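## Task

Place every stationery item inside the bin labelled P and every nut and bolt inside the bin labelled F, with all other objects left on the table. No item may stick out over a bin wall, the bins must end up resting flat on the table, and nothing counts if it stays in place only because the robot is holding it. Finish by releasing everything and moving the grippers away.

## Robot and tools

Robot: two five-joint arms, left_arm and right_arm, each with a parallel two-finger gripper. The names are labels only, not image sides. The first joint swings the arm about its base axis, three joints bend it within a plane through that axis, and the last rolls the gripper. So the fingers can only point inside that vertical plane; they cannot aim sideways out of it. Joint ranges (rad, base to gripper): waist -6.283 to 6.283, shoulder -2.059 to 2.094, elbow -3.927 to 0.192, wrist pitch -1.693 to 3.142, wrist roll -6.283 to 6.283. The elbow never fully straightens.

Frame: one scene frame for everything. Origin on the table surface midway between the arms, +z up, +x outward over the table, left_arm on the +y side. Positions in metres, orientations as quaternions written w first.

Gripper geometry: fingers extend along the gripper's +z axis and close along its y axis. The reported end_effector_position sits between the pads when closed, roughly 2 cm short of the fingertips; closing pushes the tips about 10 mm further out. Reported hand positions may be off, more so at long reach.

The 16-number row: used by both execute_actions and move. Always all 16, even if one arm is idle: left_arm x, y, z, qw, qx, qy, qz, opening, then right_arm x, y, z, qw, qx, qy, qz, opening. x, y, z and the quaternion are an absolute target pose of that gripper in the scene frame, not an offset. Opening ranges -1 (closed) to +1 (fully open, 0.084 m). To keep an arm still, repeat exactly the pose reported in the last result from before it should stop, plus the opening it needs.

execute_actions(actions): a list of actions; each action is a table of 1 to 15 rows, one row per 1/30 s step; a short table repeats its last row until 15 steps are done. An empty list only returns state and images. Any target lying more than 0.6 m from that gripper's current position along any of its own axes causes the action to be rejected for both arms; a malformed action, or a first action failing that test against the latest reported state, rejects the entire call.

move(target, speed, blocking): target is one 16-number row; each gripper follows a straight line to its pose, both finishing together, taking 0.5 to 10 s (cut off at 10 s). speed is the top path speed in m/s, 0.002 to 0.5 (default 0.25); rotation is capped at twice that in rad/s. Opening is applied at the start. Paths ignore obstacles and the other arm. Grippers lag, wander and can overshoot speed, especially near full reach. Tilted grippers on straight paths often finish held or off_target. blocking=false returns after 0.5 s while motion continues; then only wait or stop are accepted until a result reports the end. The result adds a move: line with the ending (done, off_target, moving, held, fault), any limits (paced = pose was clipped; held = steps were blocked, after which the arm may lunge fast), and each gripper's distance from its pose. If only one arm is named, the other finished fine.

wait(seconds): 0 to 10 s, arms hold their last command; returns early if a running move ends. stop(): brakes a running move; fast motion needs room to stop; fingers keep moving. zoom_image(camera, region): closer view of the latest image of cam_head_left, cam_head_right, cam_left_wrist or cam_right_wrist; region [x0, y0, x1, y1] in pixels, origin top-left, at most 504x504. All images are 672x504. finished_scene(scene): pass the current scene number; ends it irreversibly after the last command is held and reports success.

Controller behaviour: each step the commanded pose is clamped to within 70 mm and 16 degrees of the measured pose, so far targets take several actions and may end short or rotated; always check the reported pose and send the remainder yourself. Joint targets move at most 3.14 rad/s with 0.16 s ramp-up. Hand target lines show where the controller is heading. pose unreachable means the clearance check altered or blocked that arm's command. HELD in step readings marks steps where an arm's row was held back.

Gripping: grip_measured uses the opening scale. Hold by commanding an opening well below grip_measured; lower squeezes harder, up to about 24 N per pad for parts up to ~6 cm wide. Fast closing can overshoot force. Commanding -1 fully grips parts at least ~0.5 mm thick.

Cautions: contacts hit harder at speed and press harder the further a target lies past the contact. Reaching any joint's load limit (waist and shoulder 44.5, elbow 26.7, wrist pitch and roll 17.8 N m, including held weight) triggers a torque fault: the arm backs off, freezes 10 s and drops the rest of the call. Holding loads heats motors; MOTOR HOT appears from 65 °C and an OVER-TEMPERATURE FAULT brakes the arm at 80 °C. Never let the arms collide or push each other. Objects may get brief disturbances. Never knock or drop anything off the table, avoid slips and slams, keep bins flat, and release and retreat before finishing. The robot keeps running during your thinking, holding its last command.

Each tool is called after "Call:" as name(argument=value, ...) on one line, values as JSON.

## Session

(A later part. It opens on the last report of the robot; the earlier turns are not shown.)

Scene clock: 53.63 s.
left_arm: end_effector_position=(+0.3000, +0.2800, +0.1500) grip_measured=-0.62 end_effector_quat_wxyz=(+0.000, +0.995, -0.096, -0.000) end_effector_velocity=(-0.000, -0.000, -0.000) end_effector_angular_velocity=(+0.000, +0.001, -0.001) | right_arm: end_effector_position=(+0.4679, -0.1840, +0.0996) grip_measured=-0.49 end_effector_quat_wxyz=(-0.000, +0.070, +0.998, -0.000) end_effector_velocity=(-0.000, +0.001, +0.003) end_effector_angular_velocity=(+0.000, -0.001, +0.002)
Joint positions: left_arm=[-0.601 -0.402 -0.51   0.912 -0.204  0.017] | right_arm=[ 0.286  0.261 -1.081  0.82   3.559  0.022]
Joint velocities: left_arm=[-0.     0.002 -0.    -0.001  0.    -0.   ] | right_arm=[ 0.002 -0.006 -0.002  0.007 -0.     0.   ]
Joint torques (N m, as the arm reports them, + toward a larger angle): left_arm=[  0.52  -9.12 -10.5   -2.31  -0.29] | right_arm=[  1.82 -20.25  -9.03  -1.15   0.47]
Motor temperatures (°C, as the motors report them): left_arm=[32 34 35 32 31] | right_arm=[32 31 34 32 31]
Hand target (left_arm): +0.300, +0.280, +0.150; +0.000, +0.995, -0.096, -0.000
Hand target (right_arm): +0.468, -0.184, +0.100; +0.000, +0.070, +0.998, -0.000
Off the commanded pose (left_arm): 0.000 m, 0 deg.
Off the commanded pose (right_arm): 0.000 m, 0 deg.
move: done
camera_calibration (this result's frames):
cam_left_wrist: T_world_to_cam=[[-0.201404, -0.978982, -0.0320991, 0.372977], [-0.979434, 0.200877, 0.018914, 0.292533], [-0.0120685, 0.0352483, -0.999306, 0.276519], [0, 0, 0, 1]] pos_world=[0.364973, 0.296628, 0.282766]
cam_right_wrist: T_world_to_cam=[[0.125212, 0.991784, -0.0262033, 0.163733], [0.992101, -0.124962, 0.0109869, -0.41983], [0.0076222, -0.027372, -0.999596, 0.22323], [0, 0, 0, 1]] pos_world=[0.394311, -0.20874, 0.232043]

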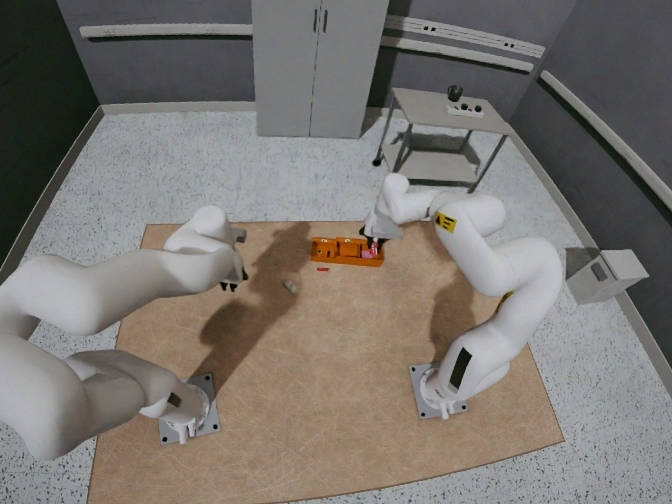

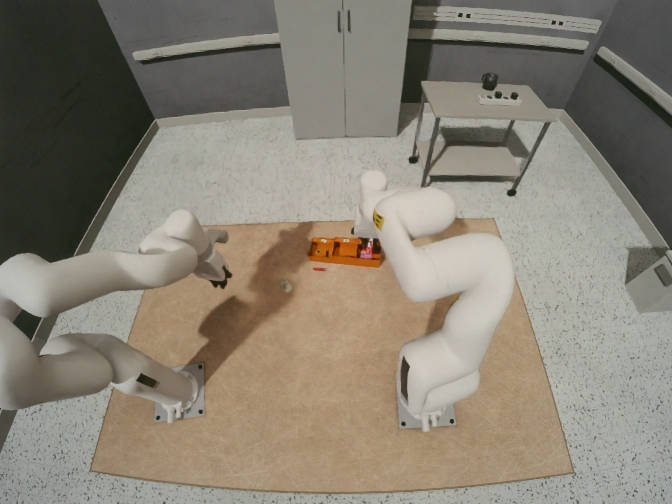

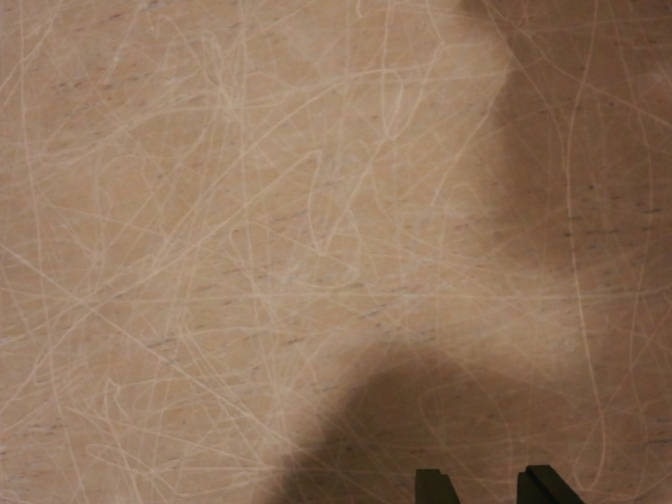

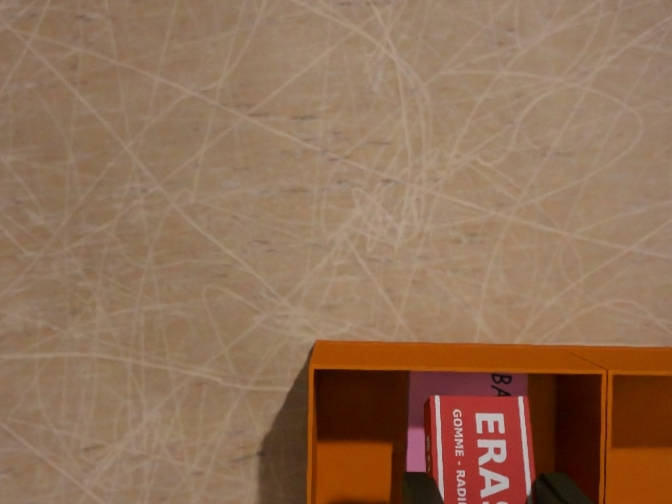

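Call:
move(target=[0.30,0.28,0.15,0,0.9954,-0.0958,0,-0.6, 0.466,-0.187,0.10,0,0.7547,0.6561,0,-1], speed=0.4)

Scene clock: 56.57 s.
left_arm: end_effector_position=(+0.3000, +0.2800, +0.1500) grip_measured=-0.62 end_effector_quat_wxyz=(+0.000, +0.995, -0.096, -0.000) end_effector_velocity=(-0.000, +0.000, -0.001) end_effector_angular_velocity=(+0.001, +0.002, +0.000) | right_arm: end_effector_position=(+0.4660, -0.1870, +0.1000) grip_measured=-0.49 end_effector_quat_wxyz=(+0.000, +0.754, +0.657, -0.000) end_effector_velocity=(-0.000, +0.000, -0.001) end_effector_angular_velocity=(-0.000, +0.001, -0.012)
Joint positions: left_arm=[-0.601 -0.402 -0.51   0.912 -0.204  0.017] | right_arm=[ 0.282  0.252 -1.07   0.818  5.123  0.022]
Joint velocities: left_arm=[ 0.     0.002 -0.     0.    -0.    -0.   ] | right_arm=[ 0.     0.001  0.    -0.     0.012 -0.   ]
Joint torques (N m, as the arm reports them, + toward a larger angle): left_arm=[  0.29  -9.19 -10.56  -2.08  -0.28] | right_arm=[  1.76 -19.82  -9.15  -1.22   0.07]
Motor temperatures (°C, as the motors report them): left_arm=[32 34 35 32 31] | right_arm=[32 31 35 32 31]
Hand target (left_arm): +0.300, +0.280, +0.150; +0.000, +0.995, -0.096, -0.000
Hand target (right_arm): +0.466, -0.187, +0.100; +0.000, +0.755, +0.656, -0.000
Off the commanded pose (left_arm): 0.000 m, 0 deg.
Off the commanded pose (right_arm): 0.000 m, 0 deg.
move: done
camera_calibration (this result's frames):
cam_left_wrist: T_world_to_cam=[[-0.201404, -0.978982, -0.0320991, 0.372977], [-0.979434, 0.200877, 0.018914, 0.292533], [-0.0120684, 0.0352483, -0.999306, 0.276519], [0, 0, 0, 1]] pos_world=[0.364973, 0.296628, 0.282766]
cam_right_wrist: T_world_to_cam=[[0.99197, -0.123758, -0.0260609, -0.445606], [-0.123499, -0.99228, 0.0113277, -0.0606709], [-0.0272616, -0.00801827, -0.999596, 0.243421], [0, 0, 0, 1]] pos_world=[0.441171, -0.113398, 0.232397]

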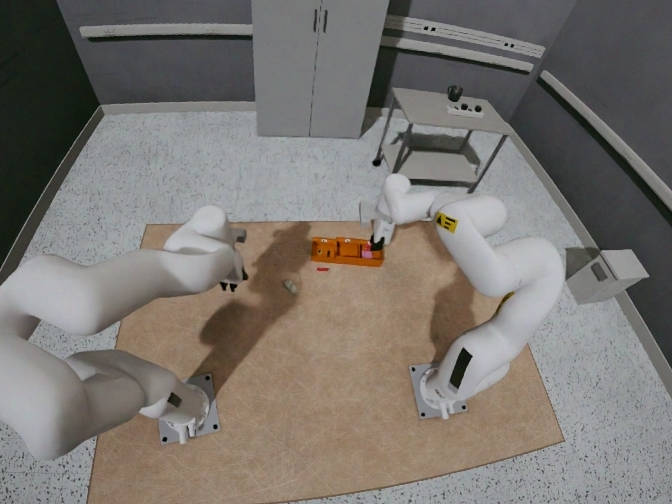

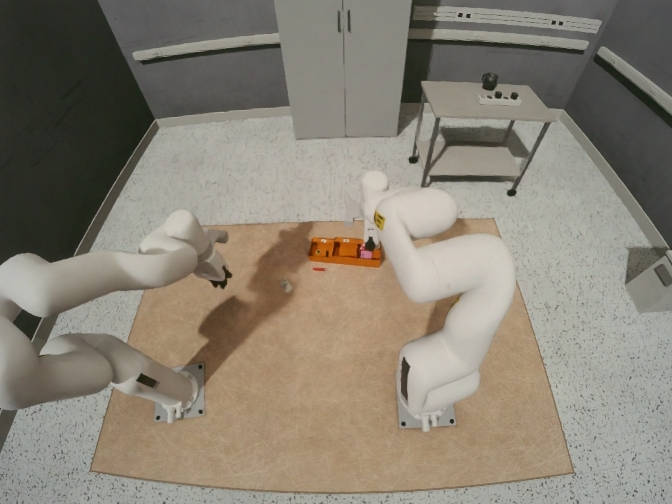

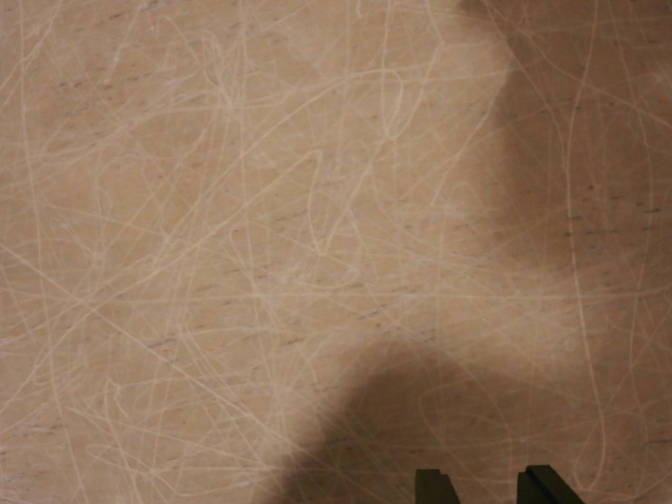

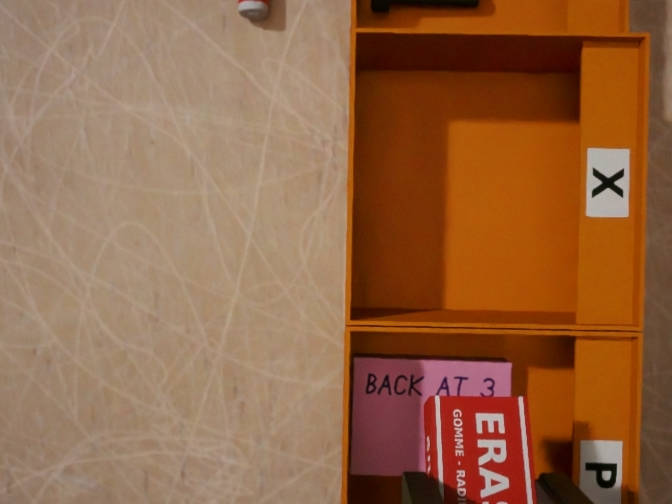

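Call:
execute_actions(actions=[])

Scene clock: 56.83 s.
left_arm: end_effector_position=(+0.3000, +0.2800, +0.1500) grip_measured=-0.62 end_effector_quat_wxyz=(+0.000, +0.995, -0.096, -0.000) end_effector_velocity=(-0.000, -0.000, -0.000) end_effector_angular_velocity=(+0.000, +0.000, -0.000) | right_arm: end_effector_position=(+0.4660, -0.1870, +0.1000) grip_measured=-0.49 end_effector_quat_wxyz=(+0.000, +0.755, +0.656, -0.000) end_effector_velocity=(+0.000, +0.000, +0.000) end_effector_angular_velocity=(+0.000, -0.001, -0.001)
Joint positions: left_arm=[-0.601 -0.402 -0.51   0.912 -0.204  0.017] | right_arm=[ 0.282  0.252 -1.07   0.818  5.125  0.022]
Joint velocities: left_arm=[-0.     0.001  0.    -0.001 -0.    -0.   ] | right_arm=[-0.     0.    -0.001 -0.     0.001  0.   ]
Joint torques (N m, as the arm reports them, + toward a larger angle): left_arm=[  0.36  -8.92 -10.41  -2.16  -0.28] | right_arm=[  2.03 -19.45  -9.31  -1.31   0.41]
Motor temperatures (°C, as the motors report them): left_arm=[32 34 35 32 31] | right_arm=[32 31 35 32 31]
Hand target (left_arm): +0.300, +0.280, +0.150; +0.000, +0.995, -0.096, -0.000
Hand target (right_arm): +0.466, -0.187, +0.100; +0.000, +0.755, +0.656, -0.000
Off the commanded pose (left_arm): 0.000 m, 0 deg.
Off the commanded pose (right_arm): 0.000 m, 0 deg.
camera_calibration (this result's frames):
cam_left_wrist: T_world_to_cam=[[-0.201404, -0.978982, -0.0320991, 0.372977], [-0.979434, 0.200877, 0.018914, 0.292533], [-0.0120685, 0.0352483, -0.999306, 0.276519], [0, 0, 0, 1]] pos_world=[0.364973, 0.296628, 0.282766]
cam_right_wrist: T_world_to_cam=[[0.991822, -0.124945, -0.0260533, -0.445758], [-0.124686, -0.992132, 0.0113246, -0.0600901], [-0.0272633, -0.00798346, -0.999596, 0.243429], [0, 0, 0, 1]] pos_world=[0.441257, -0.113369, 0.232397]

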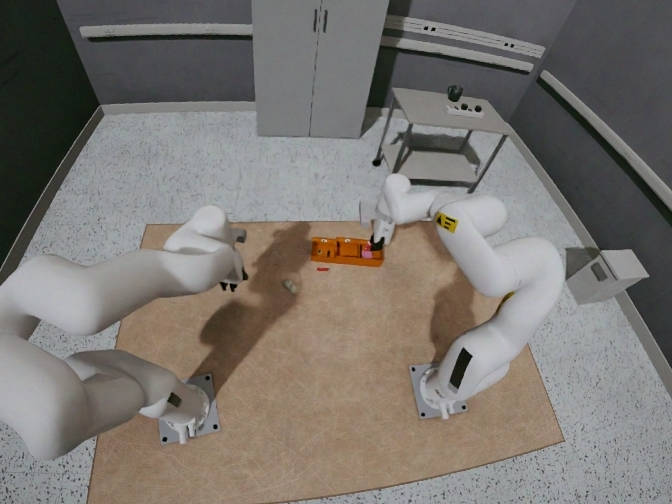

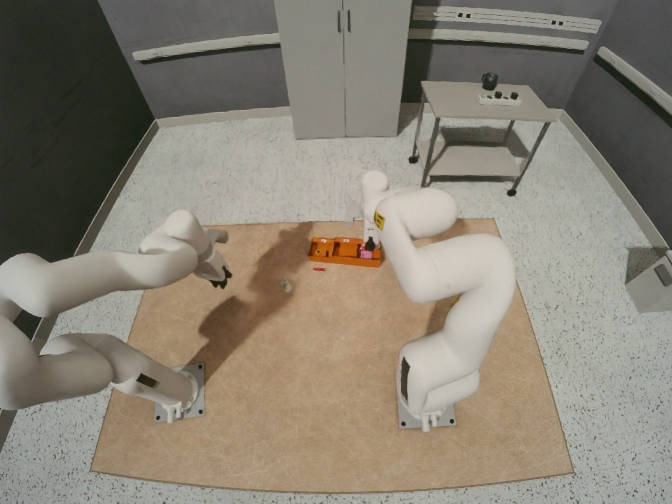

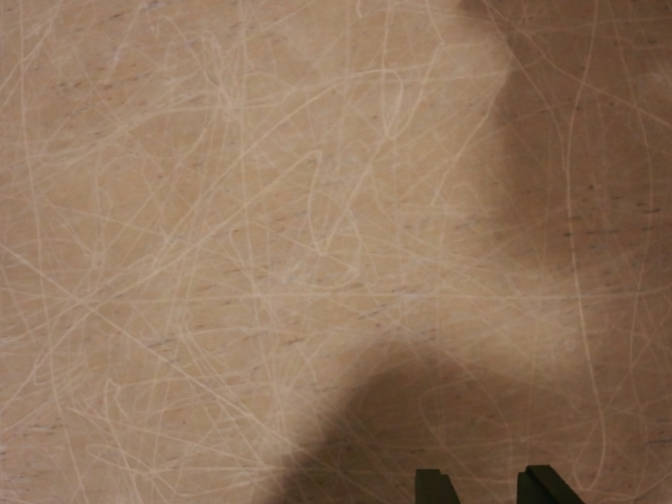

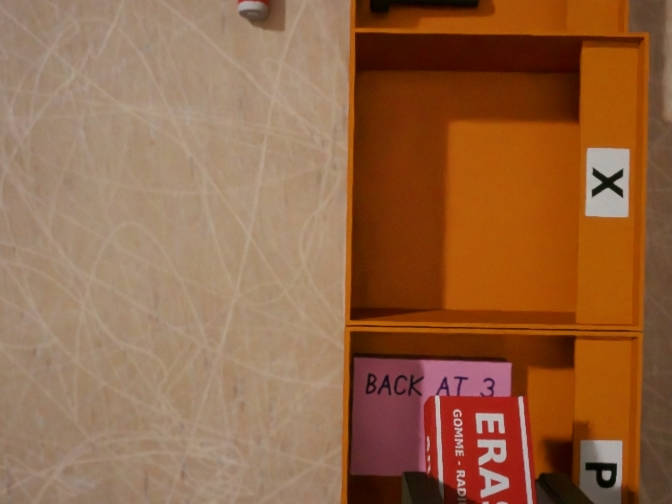

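Call:
move(target=[0.30,0.28,0.15,0,0.9954,-0.0958,0,-0.6,0.464,-0.187,0.062,0,0.7547,0.6561,0,-1], speed=0.05)

Scene clock: 58.10 s.
left_arm: end_effector_position=(+0.3000, +0.2800, +0.1500) grip_measured=-0.62 end_effector_quat_wxyz=(+0.000, +0.995, -0.096, -0.000) end_effector_velocity=(-0.000, -0.000, -0.000) end_effector_angular_velocity=(-0.000, -0.000, -0.001) | right_arm: end_effector_position=(+0.4641, -0.1870, +0.0624) grip_measured=-0.49 end_effector_quat_wxyz=(+0.000, +0.755, +0.656, +0.000) end_effector_velocity=(-0.000, -0.000, -0.003) end_effector_angular_velocity=(-0.000, +0.001, -0.000)
Joint positions: left_arm=[-0.601 -0.402 -0.51   0.912 -0.204  0.017] | right_arm=[ 0.283  0.318 -1.037  0.719  5.126  0.022]
Joint velocities: left_arm=[-0.001  0.     0.    -0.001 -0.    -0.   ] | right_arm=[-0.     0.006  0.003 -0.008  0.    -0.   ]
Joint torques (N m, as the arm reports them, + toward a larger angle): left_arm=[  0.14  -9.18 -10.51  -2.21  -0.21] | right_arm=[  1.87 -20.55  -8.6   -1.34   0.49]
Motor temperatures (°C, as the motors report them): left_arm=[32 34 35 32 31] | right_arm=[32 31 35 32 31]
Hand target (left_arm): +0.300, +0.280, +0.150; +0.000, +0.995, -0.096, -0.000
Hand target (right_arm): +0.464, -0.187, +0.062; +0.000, +0.755, +0.656, -0.000
Off the commanded pose (left_arm): 0.000 m, 0 deg.
Off the commanded pose (right_arm): 0.000 m, 0 deg.
move: done
camera_calibration (this result's frames):
cam_left_wrist: T_world_to_cam=[[-0.201404, -0.978982, -0.0320991, 0.372977], [-0.979434, 0.200877, 0.0189138, 0.292533], [-0.0120683, 0.0352482, -0.999306, 0.276519], [0, 0, 0, 1]] pos_world=[0.364973, 0.296628, 0.282766]
cam_right_wrist: T_world_to_cam=[[0.991813, -0.125061, -0.0258103, -0.444859], [-0.124808, -0.992117, 0.0112221, -0.0598212], [-0.0270103, -0.00790887, -0.999604, 0.205685], [0, 0, 0, 1]] pos_world=[0.439306, -0.113358, 0.194793]

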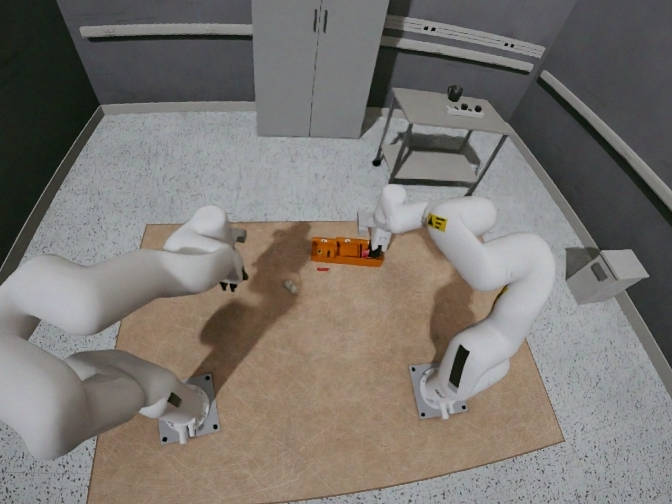

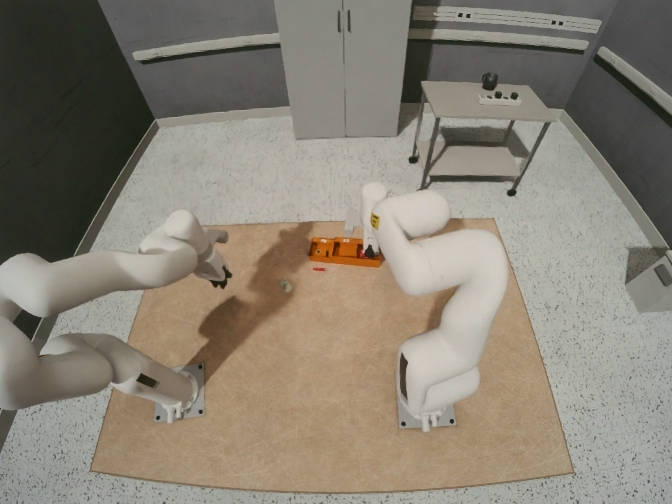

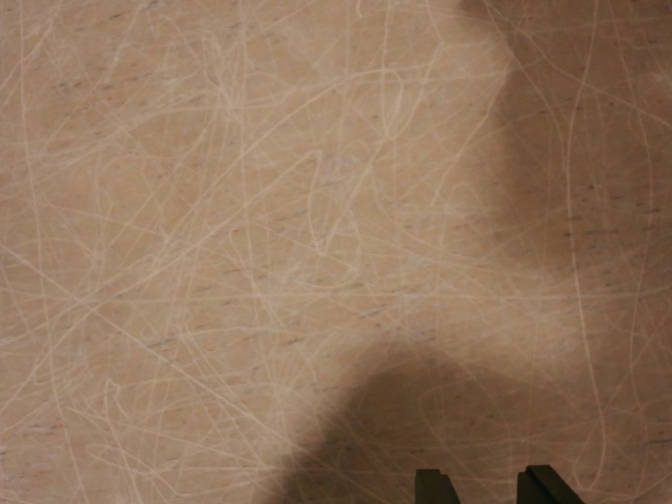

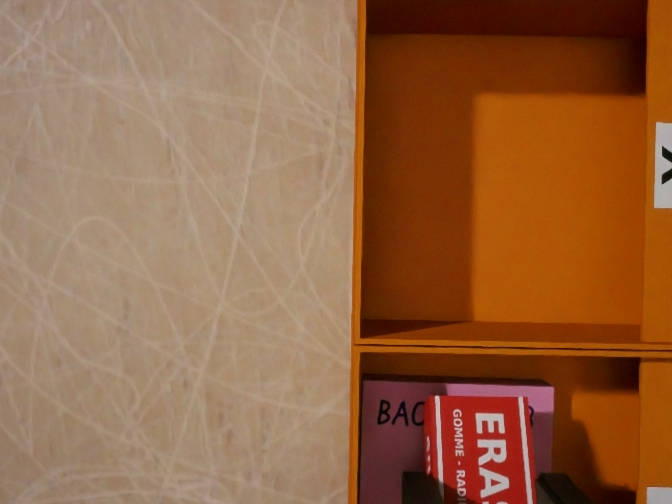

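Call:
move(target=[0.30,0.28,0.15,0,0.9954,-0.0958,0,-0.6,0.464,-0.187,0.050,0,0.7547,0.6561,0,-1], speed=0.03)

Scene clock: 58.97 s.
left_arm: end_effector_position=(+0.3000, +0.2800, +0.1500) grip_measured=-0.62 end_effector_quat_wxyz=(+0.000, +0.995, -0.096, -0.000) end_effector_velocity=(-0.000, +0.000, -0.000) end_effector_angular_velocity=(+0.001, +0.001, -0.000) | right_arm: end_effector_position=(+0.4650, -0.1868, +0.0517) grip_measured=-0.49 end_effector_quat_wxyz=(+0.001, +0.755, +0.656, +0.001) end_effector_velocity=(-0.001, -0.002, -0.007) end_effector_angular_velocity=(-0.001, +0.004, -0.005)
Joint positions: left_arm=[-0.601 -0.402 -0.51   0.912 -0.204  0.017] | right_arm=[ 0.283  0.341 -1.034  0.689  5.126  0.022]
Joint velocities: left_arm=[ 0.     0.001 -0.     0.     0.     0.   ] | right_arm=[-0.004  0.013  0.003 -0.013  0.001  0.   ]
Joint torques (N m, as the arm reports them, + toward a larger angle): left_arm=[  0.13  -9.07 -10.36  -2.35  -0.27] | right_arm=[  2.64 -16.45  -6.67  -1.56   0.23]
Motor temperatures (°C, as the motors report them): left_arm=[32 34 35 32 31] | right_arm=[32 31 35 32 31]
Hand target (left_arm): +0.300, +0.280, +0.150; +0.000, +0.995, -0.096, -0.000
Hand target (right_arm): +0.464, -0.187, +0.050; +0.000, +0.755, +0.656, -0.000
Off the commanded pose (left_arm): 0.000 m, 0 deg.
Off the commanded pose (right_arm): 0.002 m, 0 deg.
move: done
camera_calibration (this result's frames):
cam_left_wrist: T_world_to_cam=[[-0.201404, -0.978982, -0.0320991, 0.372977], [-0.979434, 0.200877, 0.0189138, 0.292533], [-0.0120683, 0.0352482, -0.999306, 0.276519], [0, 0, 0, 1]] pos_world=[0.364973, 0.296628, 0.282766]
cam_right_wrist: T_world_to_cam=[[0.991864, -0.12516, -0.0232521, -0.4462], [-0.124953, -0.992111, 0.0101434, -0.0592902], [-0.0243382, -0.00715542, -0.999678, 0.19391], [0, 0, 0, 1]] pos_world=[0.439881, -0.113281, 0.184074]

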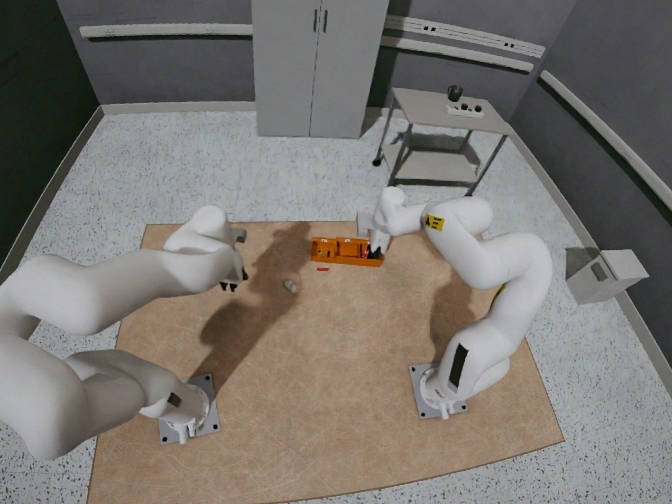

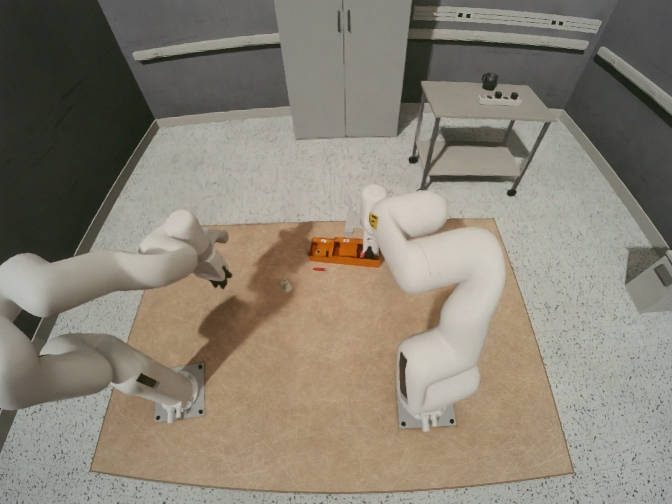

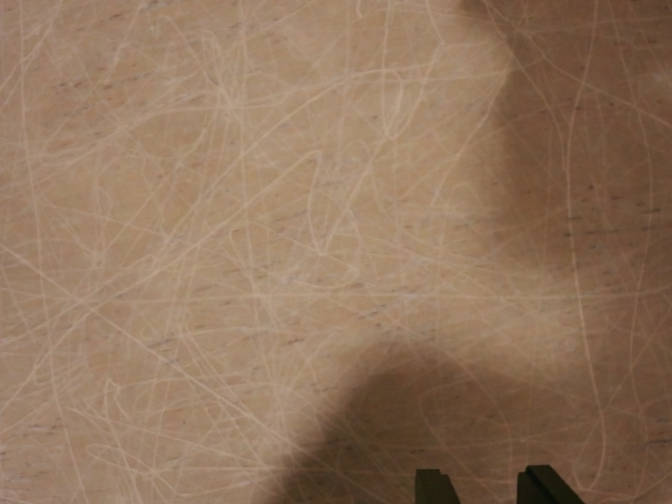

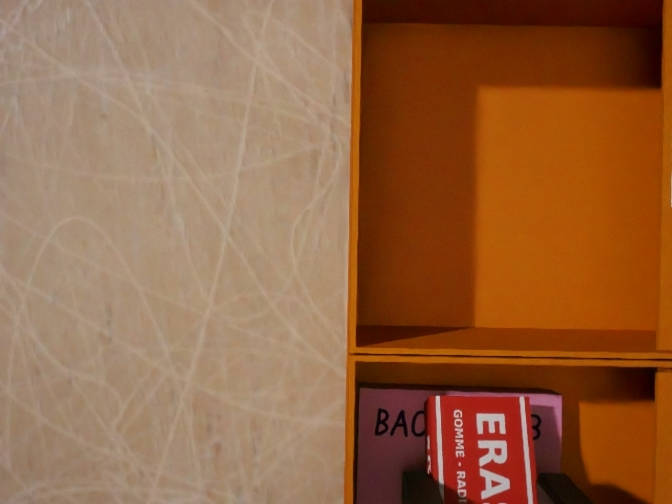

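Contact. Release at this height.

Call:
move(target=[0.30,0.28,0.15,0,0.9954,-0.0958,0,-0.6,0.464,-0.187,0.054,0,0.7547,0.6561,0,-0.25], speed=0.03)

Call:
move(target=[0.30,0.28,0.15,0,0.9954,-0.0958,0,-0.6,0.464,-0.16,0.14,0,0.7547,0.6561,0,-0.25], speed=0.15)

Scene clock: 59.77 s.
left_arm: end_effector_position=(+0.3000, +0.2800, +0.1500) grip_measured=-0.62 end_effector_quat_wxyz=(+0.000, +0.995, -0.096, -0.000) end_effector_velocity=(-0.000, -0.000, -0.000) end_effector_angular_velocity=(+0.000, +0.001, -0.001) | right_arm: end_effector_position=(+0.4640, -0.1870, +0.0537) grip_measured=-0.27 end_effector_quat_wxyz=(-0.000, +0.755, +0.656, -0.000) end_effector_velocity=(-0.000, -0.001, +0.002) end_effector_angular_velocity=(-0.000, +0.001, -0.001)
Joint positions: left_arm=[-0.601 -0.402 -0.51   0.912 -0.204  0.017] | right_arm=[ 0.283  0.336 -1.033  0.697  5.126  0.032]
Joint velocities: left_arm=[-0.001 -0.     0.     0.001 -0.    -0.   ] | right_arm=[-0.001 -0.005 -0.     0.006 -0.     0.   ]
Joint torques (N m, as the arm reports them, + toward a larger angle): left_arm=[  0.5   -9.18 -10.64  -2.38  -0.26] | right_arm=[  1.39 -20.78  -8.4   -1.05   0.19]
Motor temperatures (°C, as the motors report them): left_arm=[32 34 35 32 31] | right_arm=[32 31 35 32 31]
Hand target (left_arm): +0.300, +0.280, +0.150; +0.000, +0.995, -0.096, -0.000
Hand target (right_arm): +0.464, -0.187, +0.054; +0.000, +0.755, +0.656, -0.000
Off the commanded pose (left_arm): 0.000 m, 0 deg.
Off the commanded pose (right_arm): 0.000 m, 0 deg.
move: done
camera_calibration (this result's frames):
cam_left_wrist: T_world_to_cam=[[-0.201404, -0.978982, -0.0320991, 0.372977], [-0.979434, 0.200877, 0.018914, 0.292533], [-0.0120685, 0.0352483, -0.999306, 0.276519], [0, 0, 0, 1]] pos_world=[0.364973, 0.296628, 0.282766]
cam_right_wrist: T_world_to_cam=[[0.991806, -0.125061, -0.0260696, -0.444985], [-0.124803, -0.992117, 0.0113314, -0.0597587], [-0.0272812, -0.00798502, -0.999596, 0.197101], [0, 0, 0, 1]] pos_world=[0.439258, -0.113364, 0.186098]

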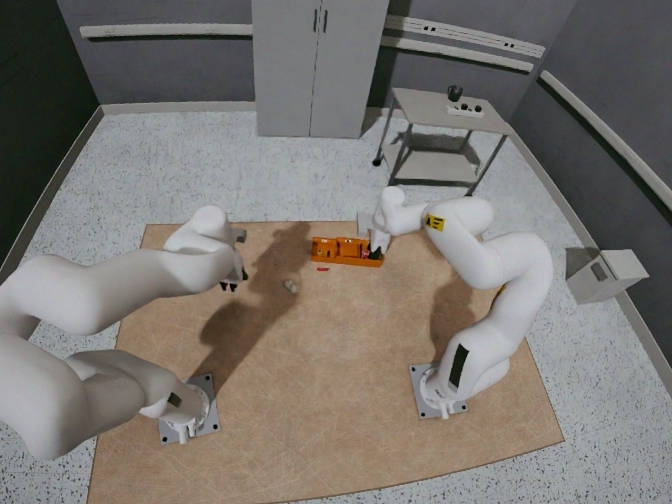

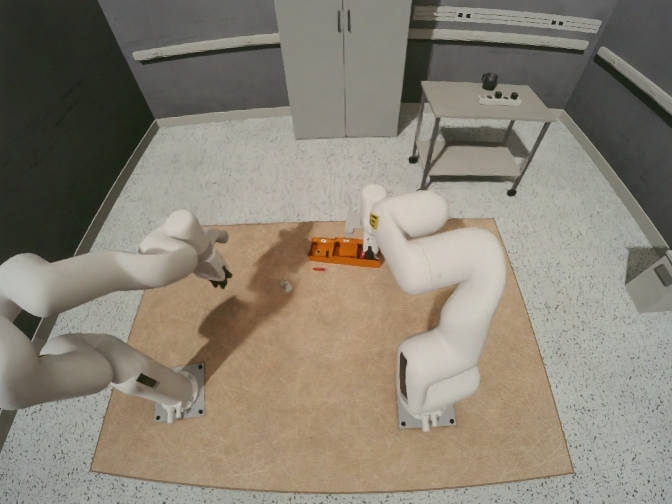

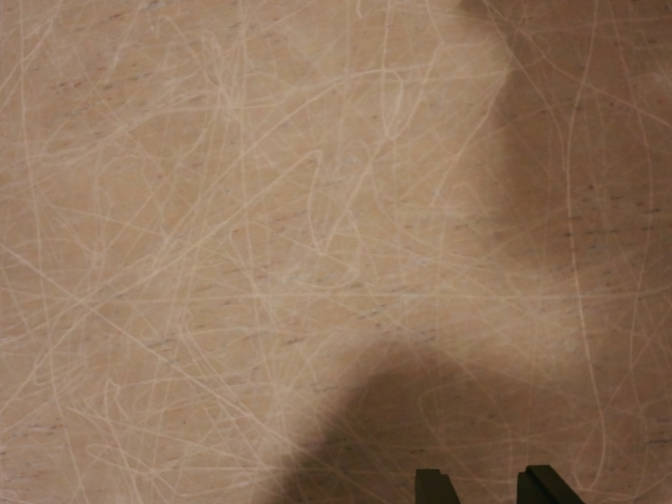

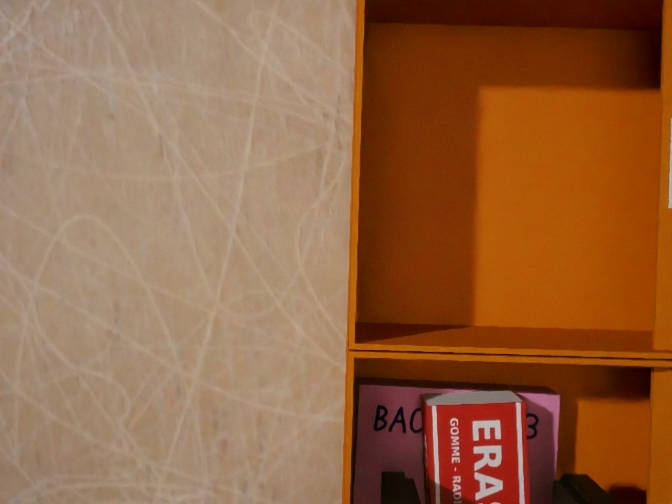

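Scene clock: 60.97 s.
left_arm: end_effector_position=(+0.3000, +0.2800, +0.1500) grip_measured=-0.62 end_effector_quat_wxyz=(+0.000, +0.995, -0.096, -0.000) end_effector_velocity=(-0.000, +0.000, -0.000) end_effector_angular_velocity=(+0.000, +0.001, +0.001) | right_arm: end_effector_position=(+0.4639, -0.1602, +0.1396) grip_measured=-0.27 end_effector_quat_wxyz=(-0.000, +0.755, +0.656, -0.000) end_effector_velocity=(+0.001, +0.001, +0.004) end_effector_angular_velocity=(+0.001, -0.002, -0.000)
Joint positions: left_arm=[-0.601 -0.402 -0.51   0.912 -0.204  0.017] | right_arm=[ 0.334  0.208 -1.136  0.928  5.177  0.032]
Joint velocities: left_arm=[ 0.001  0.    -0.     0.001 -0.    -0.   ] | right_arm=[ 0.001 -0.003 -0.007  0.009  0.002 -0.   ]
Joint torques (N m, as the arm reports them, + toward a larger angle): left_arm=[  0.43  -8.92 -10.68  -2.27  -0.27] | right_arm=[  1.53 -20.3   -9.53  -1.06   0.19]
Motor temperatures (°C, as the motors report them): left_arm=[32 34 35 32 31] | right_arm=[32 31 35 32 31]
Hand target (left_arm): +0.300, +0.280, +0.150; +0.000, +0.995, -0.096, -0.000
Hand target (right_arm): +0.464, -0.160, +0.140; +0.000, +0.755, +0.656, +0.000
Off the commanded pose (left_arm): 0.000 m, 0 deg.
Off the commanded pose (right_arm): 0.000 m, 0 deg.
move: done
camera_calibration (this result's frames):
cam_left_wrist: T_world_to_cam=[[-0.201404, -0.978982, -0.0320991, 0.372977], [-0.979434, 0.200877, 0.0189139, 0.292533], [-0.0120684, 0.0352483, -0.999306, 0.276519], [0, 0, 0, 1]] pos_world=[0.364973, 0.296628, 0.282766]
cam_right_wrist: T_world_to_cam=[[0.991789, -0.125129, -0.0264017, -0.439226], [-0.124864, -0.992107, 0.011493, -0.0341036], [-0.0276314, -0.00810206, -0.999585, 0.283311], [0, 0, 0, 1]] pos_world=[0.43919, -0.0864991, 0.271989]

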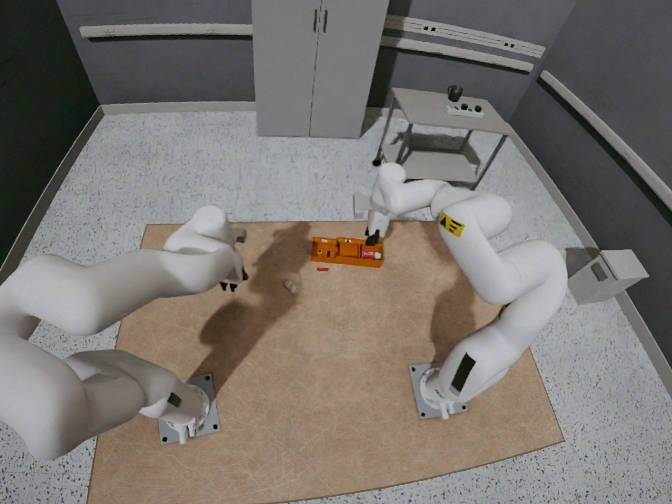

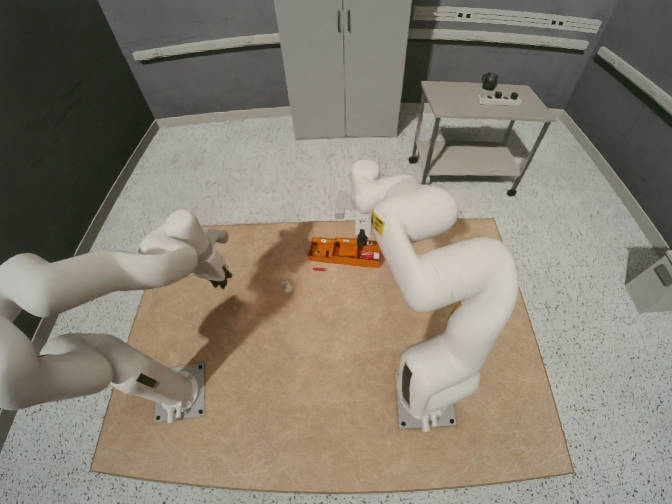

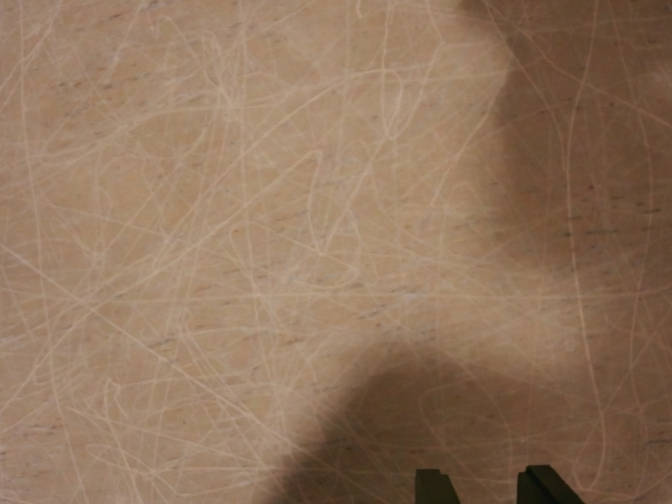

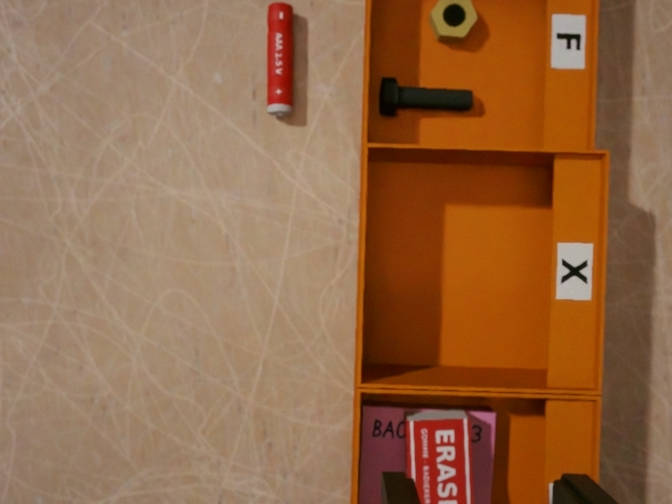

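Call:
zoom_image(camera="cam_head_right", region=[300,225,400,285])

Call:
zoom_image(camera="cam_head_left", region=[300,225,400,285])

Region (300, 225, 400, 285) of cam_head_right's 672x504 image, scaled by 5.040, with more detail than that image has; it fills the top 302 rows of this view, and the rest is white.

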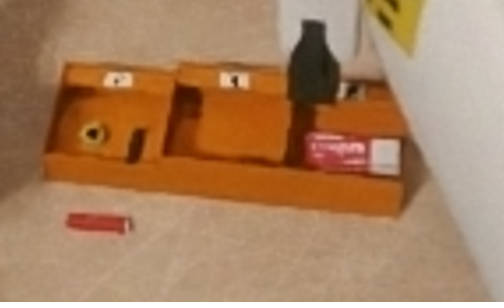

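Region (300, 225, 400, 285) of cam_head_left's 672x504 image, scaled by 5.040, with more detail than that image has; it fills the top 302 rows of this view, and the rest is white.

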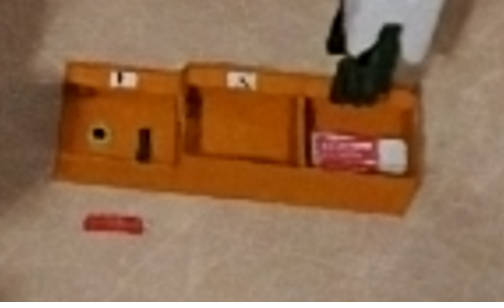

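Call:
move(target=[0.30,0.28,0.15,0,0.9954,-0.0958,0,-0.6,0.464,-0.255,0.15,0,0.7547,0.6561,0,-0.25], speed=0.25)

Scene clock: 62.30 s.
left_arm: end_effector_position=(+0.3000, +0.2800, +0.1500) grip_measured=-0.62 end_effector_quat_wxyz=(+0.000, +0.995, -0.096, -0.000) end_effector_velocity=(+0.000, -0.000, -0.000) end_effector_angular_velocity=(+0.000, +0.000, +0.000) | right_arm: end_effector_position=(+0.4640, -0.2547, +0.1500) grip_measured=-0.27 end_effector_quat_wxyz=(-0.000, +0.755, +0.656, -0.000) end_effector_velocity=(+0.000, -0.002, +0.000) end_effector_angular_velocity=(+0.000, -0.000, +0.002)
Joint positions: left_arm=[-0.601 -0.402 -0.51   0.912 -0.204  0.017] | right_arm=[ 0.148  0.124 -1.058  0.935  4.991  0.032]
Joint velocities: left_arm=[-0.  0. -0. -0. -0.  0.] | right_arm=[-0.003 -0.001  0.     0.    -0.005 -0.   ]
Joint torques (N m, as the arm reports them, + toward a larger angle): left_arm=[  0.35  -9.16 -10.46  -2.16  -0.37] | right_arm=[  1.71 -18.34  -9.41  -1.12   0.33]
Motor temperatures (°C, as the motors report them): left_arm=[32 34 35 32 31] | right_arm=[32 31 35 32 31]
Hand target (left_arm): +0.300, +0.280, +0.150; +0.000, +0.995, -0.096, -0.000
Hand target (right_arm): +0.464, -0.255, +0.150; -0.000, +0.755, +0.656, -0.000
Off the commanded pose (left_arm): 0.000 m, 0 deg.
Off the commanded pose (right_arm): 0.000 m, 0 deg.
move: done
camera_calibration (this result's frames):
cam_left_wrist: T_world_to_cam=[[-0.201404, -0.978982, -0.0320991, 0.372977], [-0.979434, 0.200877, 0.0189139, 0.292533], [-0.0120684, 0.0352483, -0.999306, 0.276519], [0, 0, 0, 1]] pos_world=[0.364973, 0.296628, 0.282766]
cam_right_wrist: T_world_to_cam=[[0.991827, -0.124874, -0.0261952, -0.450857], [-0.124613, -0.99214, 0.0113628, -0.128111], [-0.0274082, -0.00800566, -0.999592, 0.292849], [0, 0, 0, 1]] pos_world=[0.439234, -0.18106, 0.282375]

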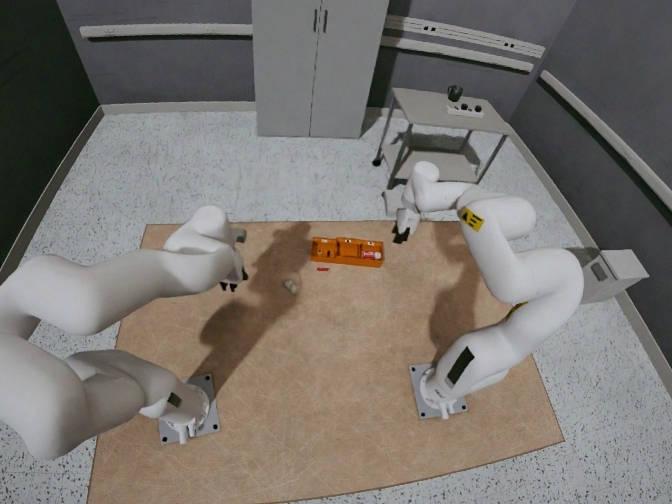

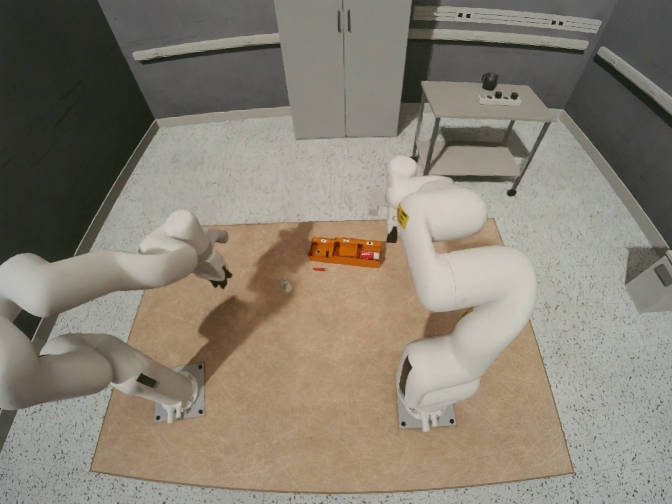

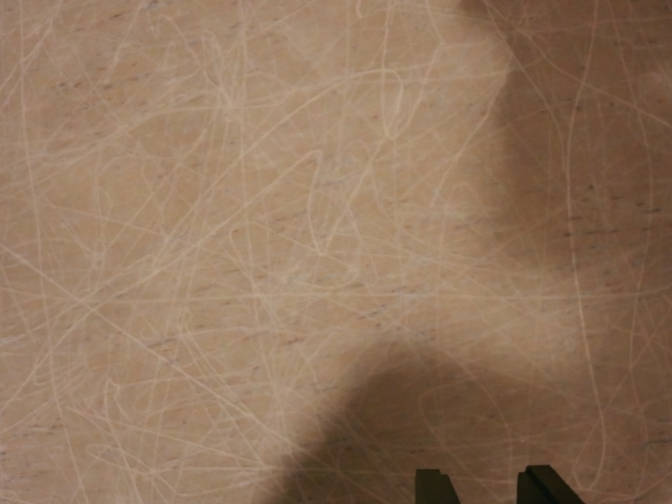

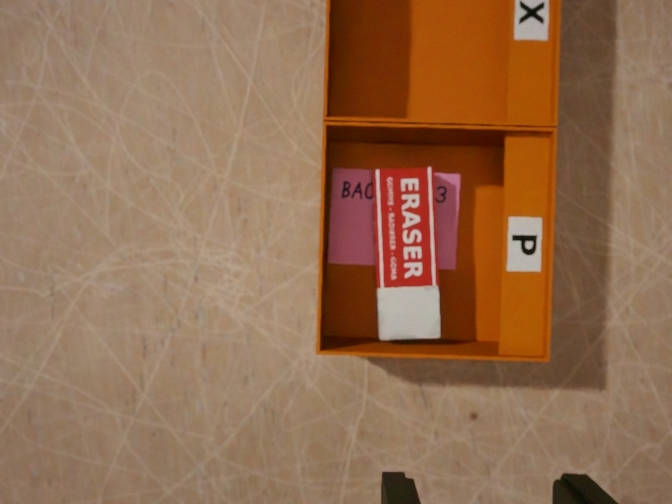

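Call:
zoom_image(camera="cam_right_wrist", region=[300,110,580,380])

Region (300, 110, 580, 380) of cam_right_wrist's 672x504 image, scaled by 1.800, with more detail than that image has; it fills the top 486 rows of this view, and the rest is white.

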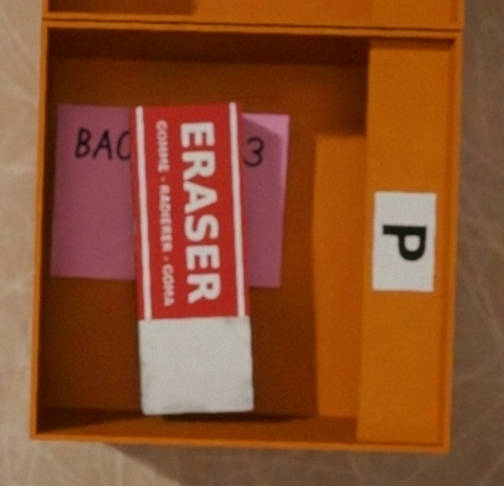

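Call:
finished_scene(scene=2)

The scene is finished: the task was done.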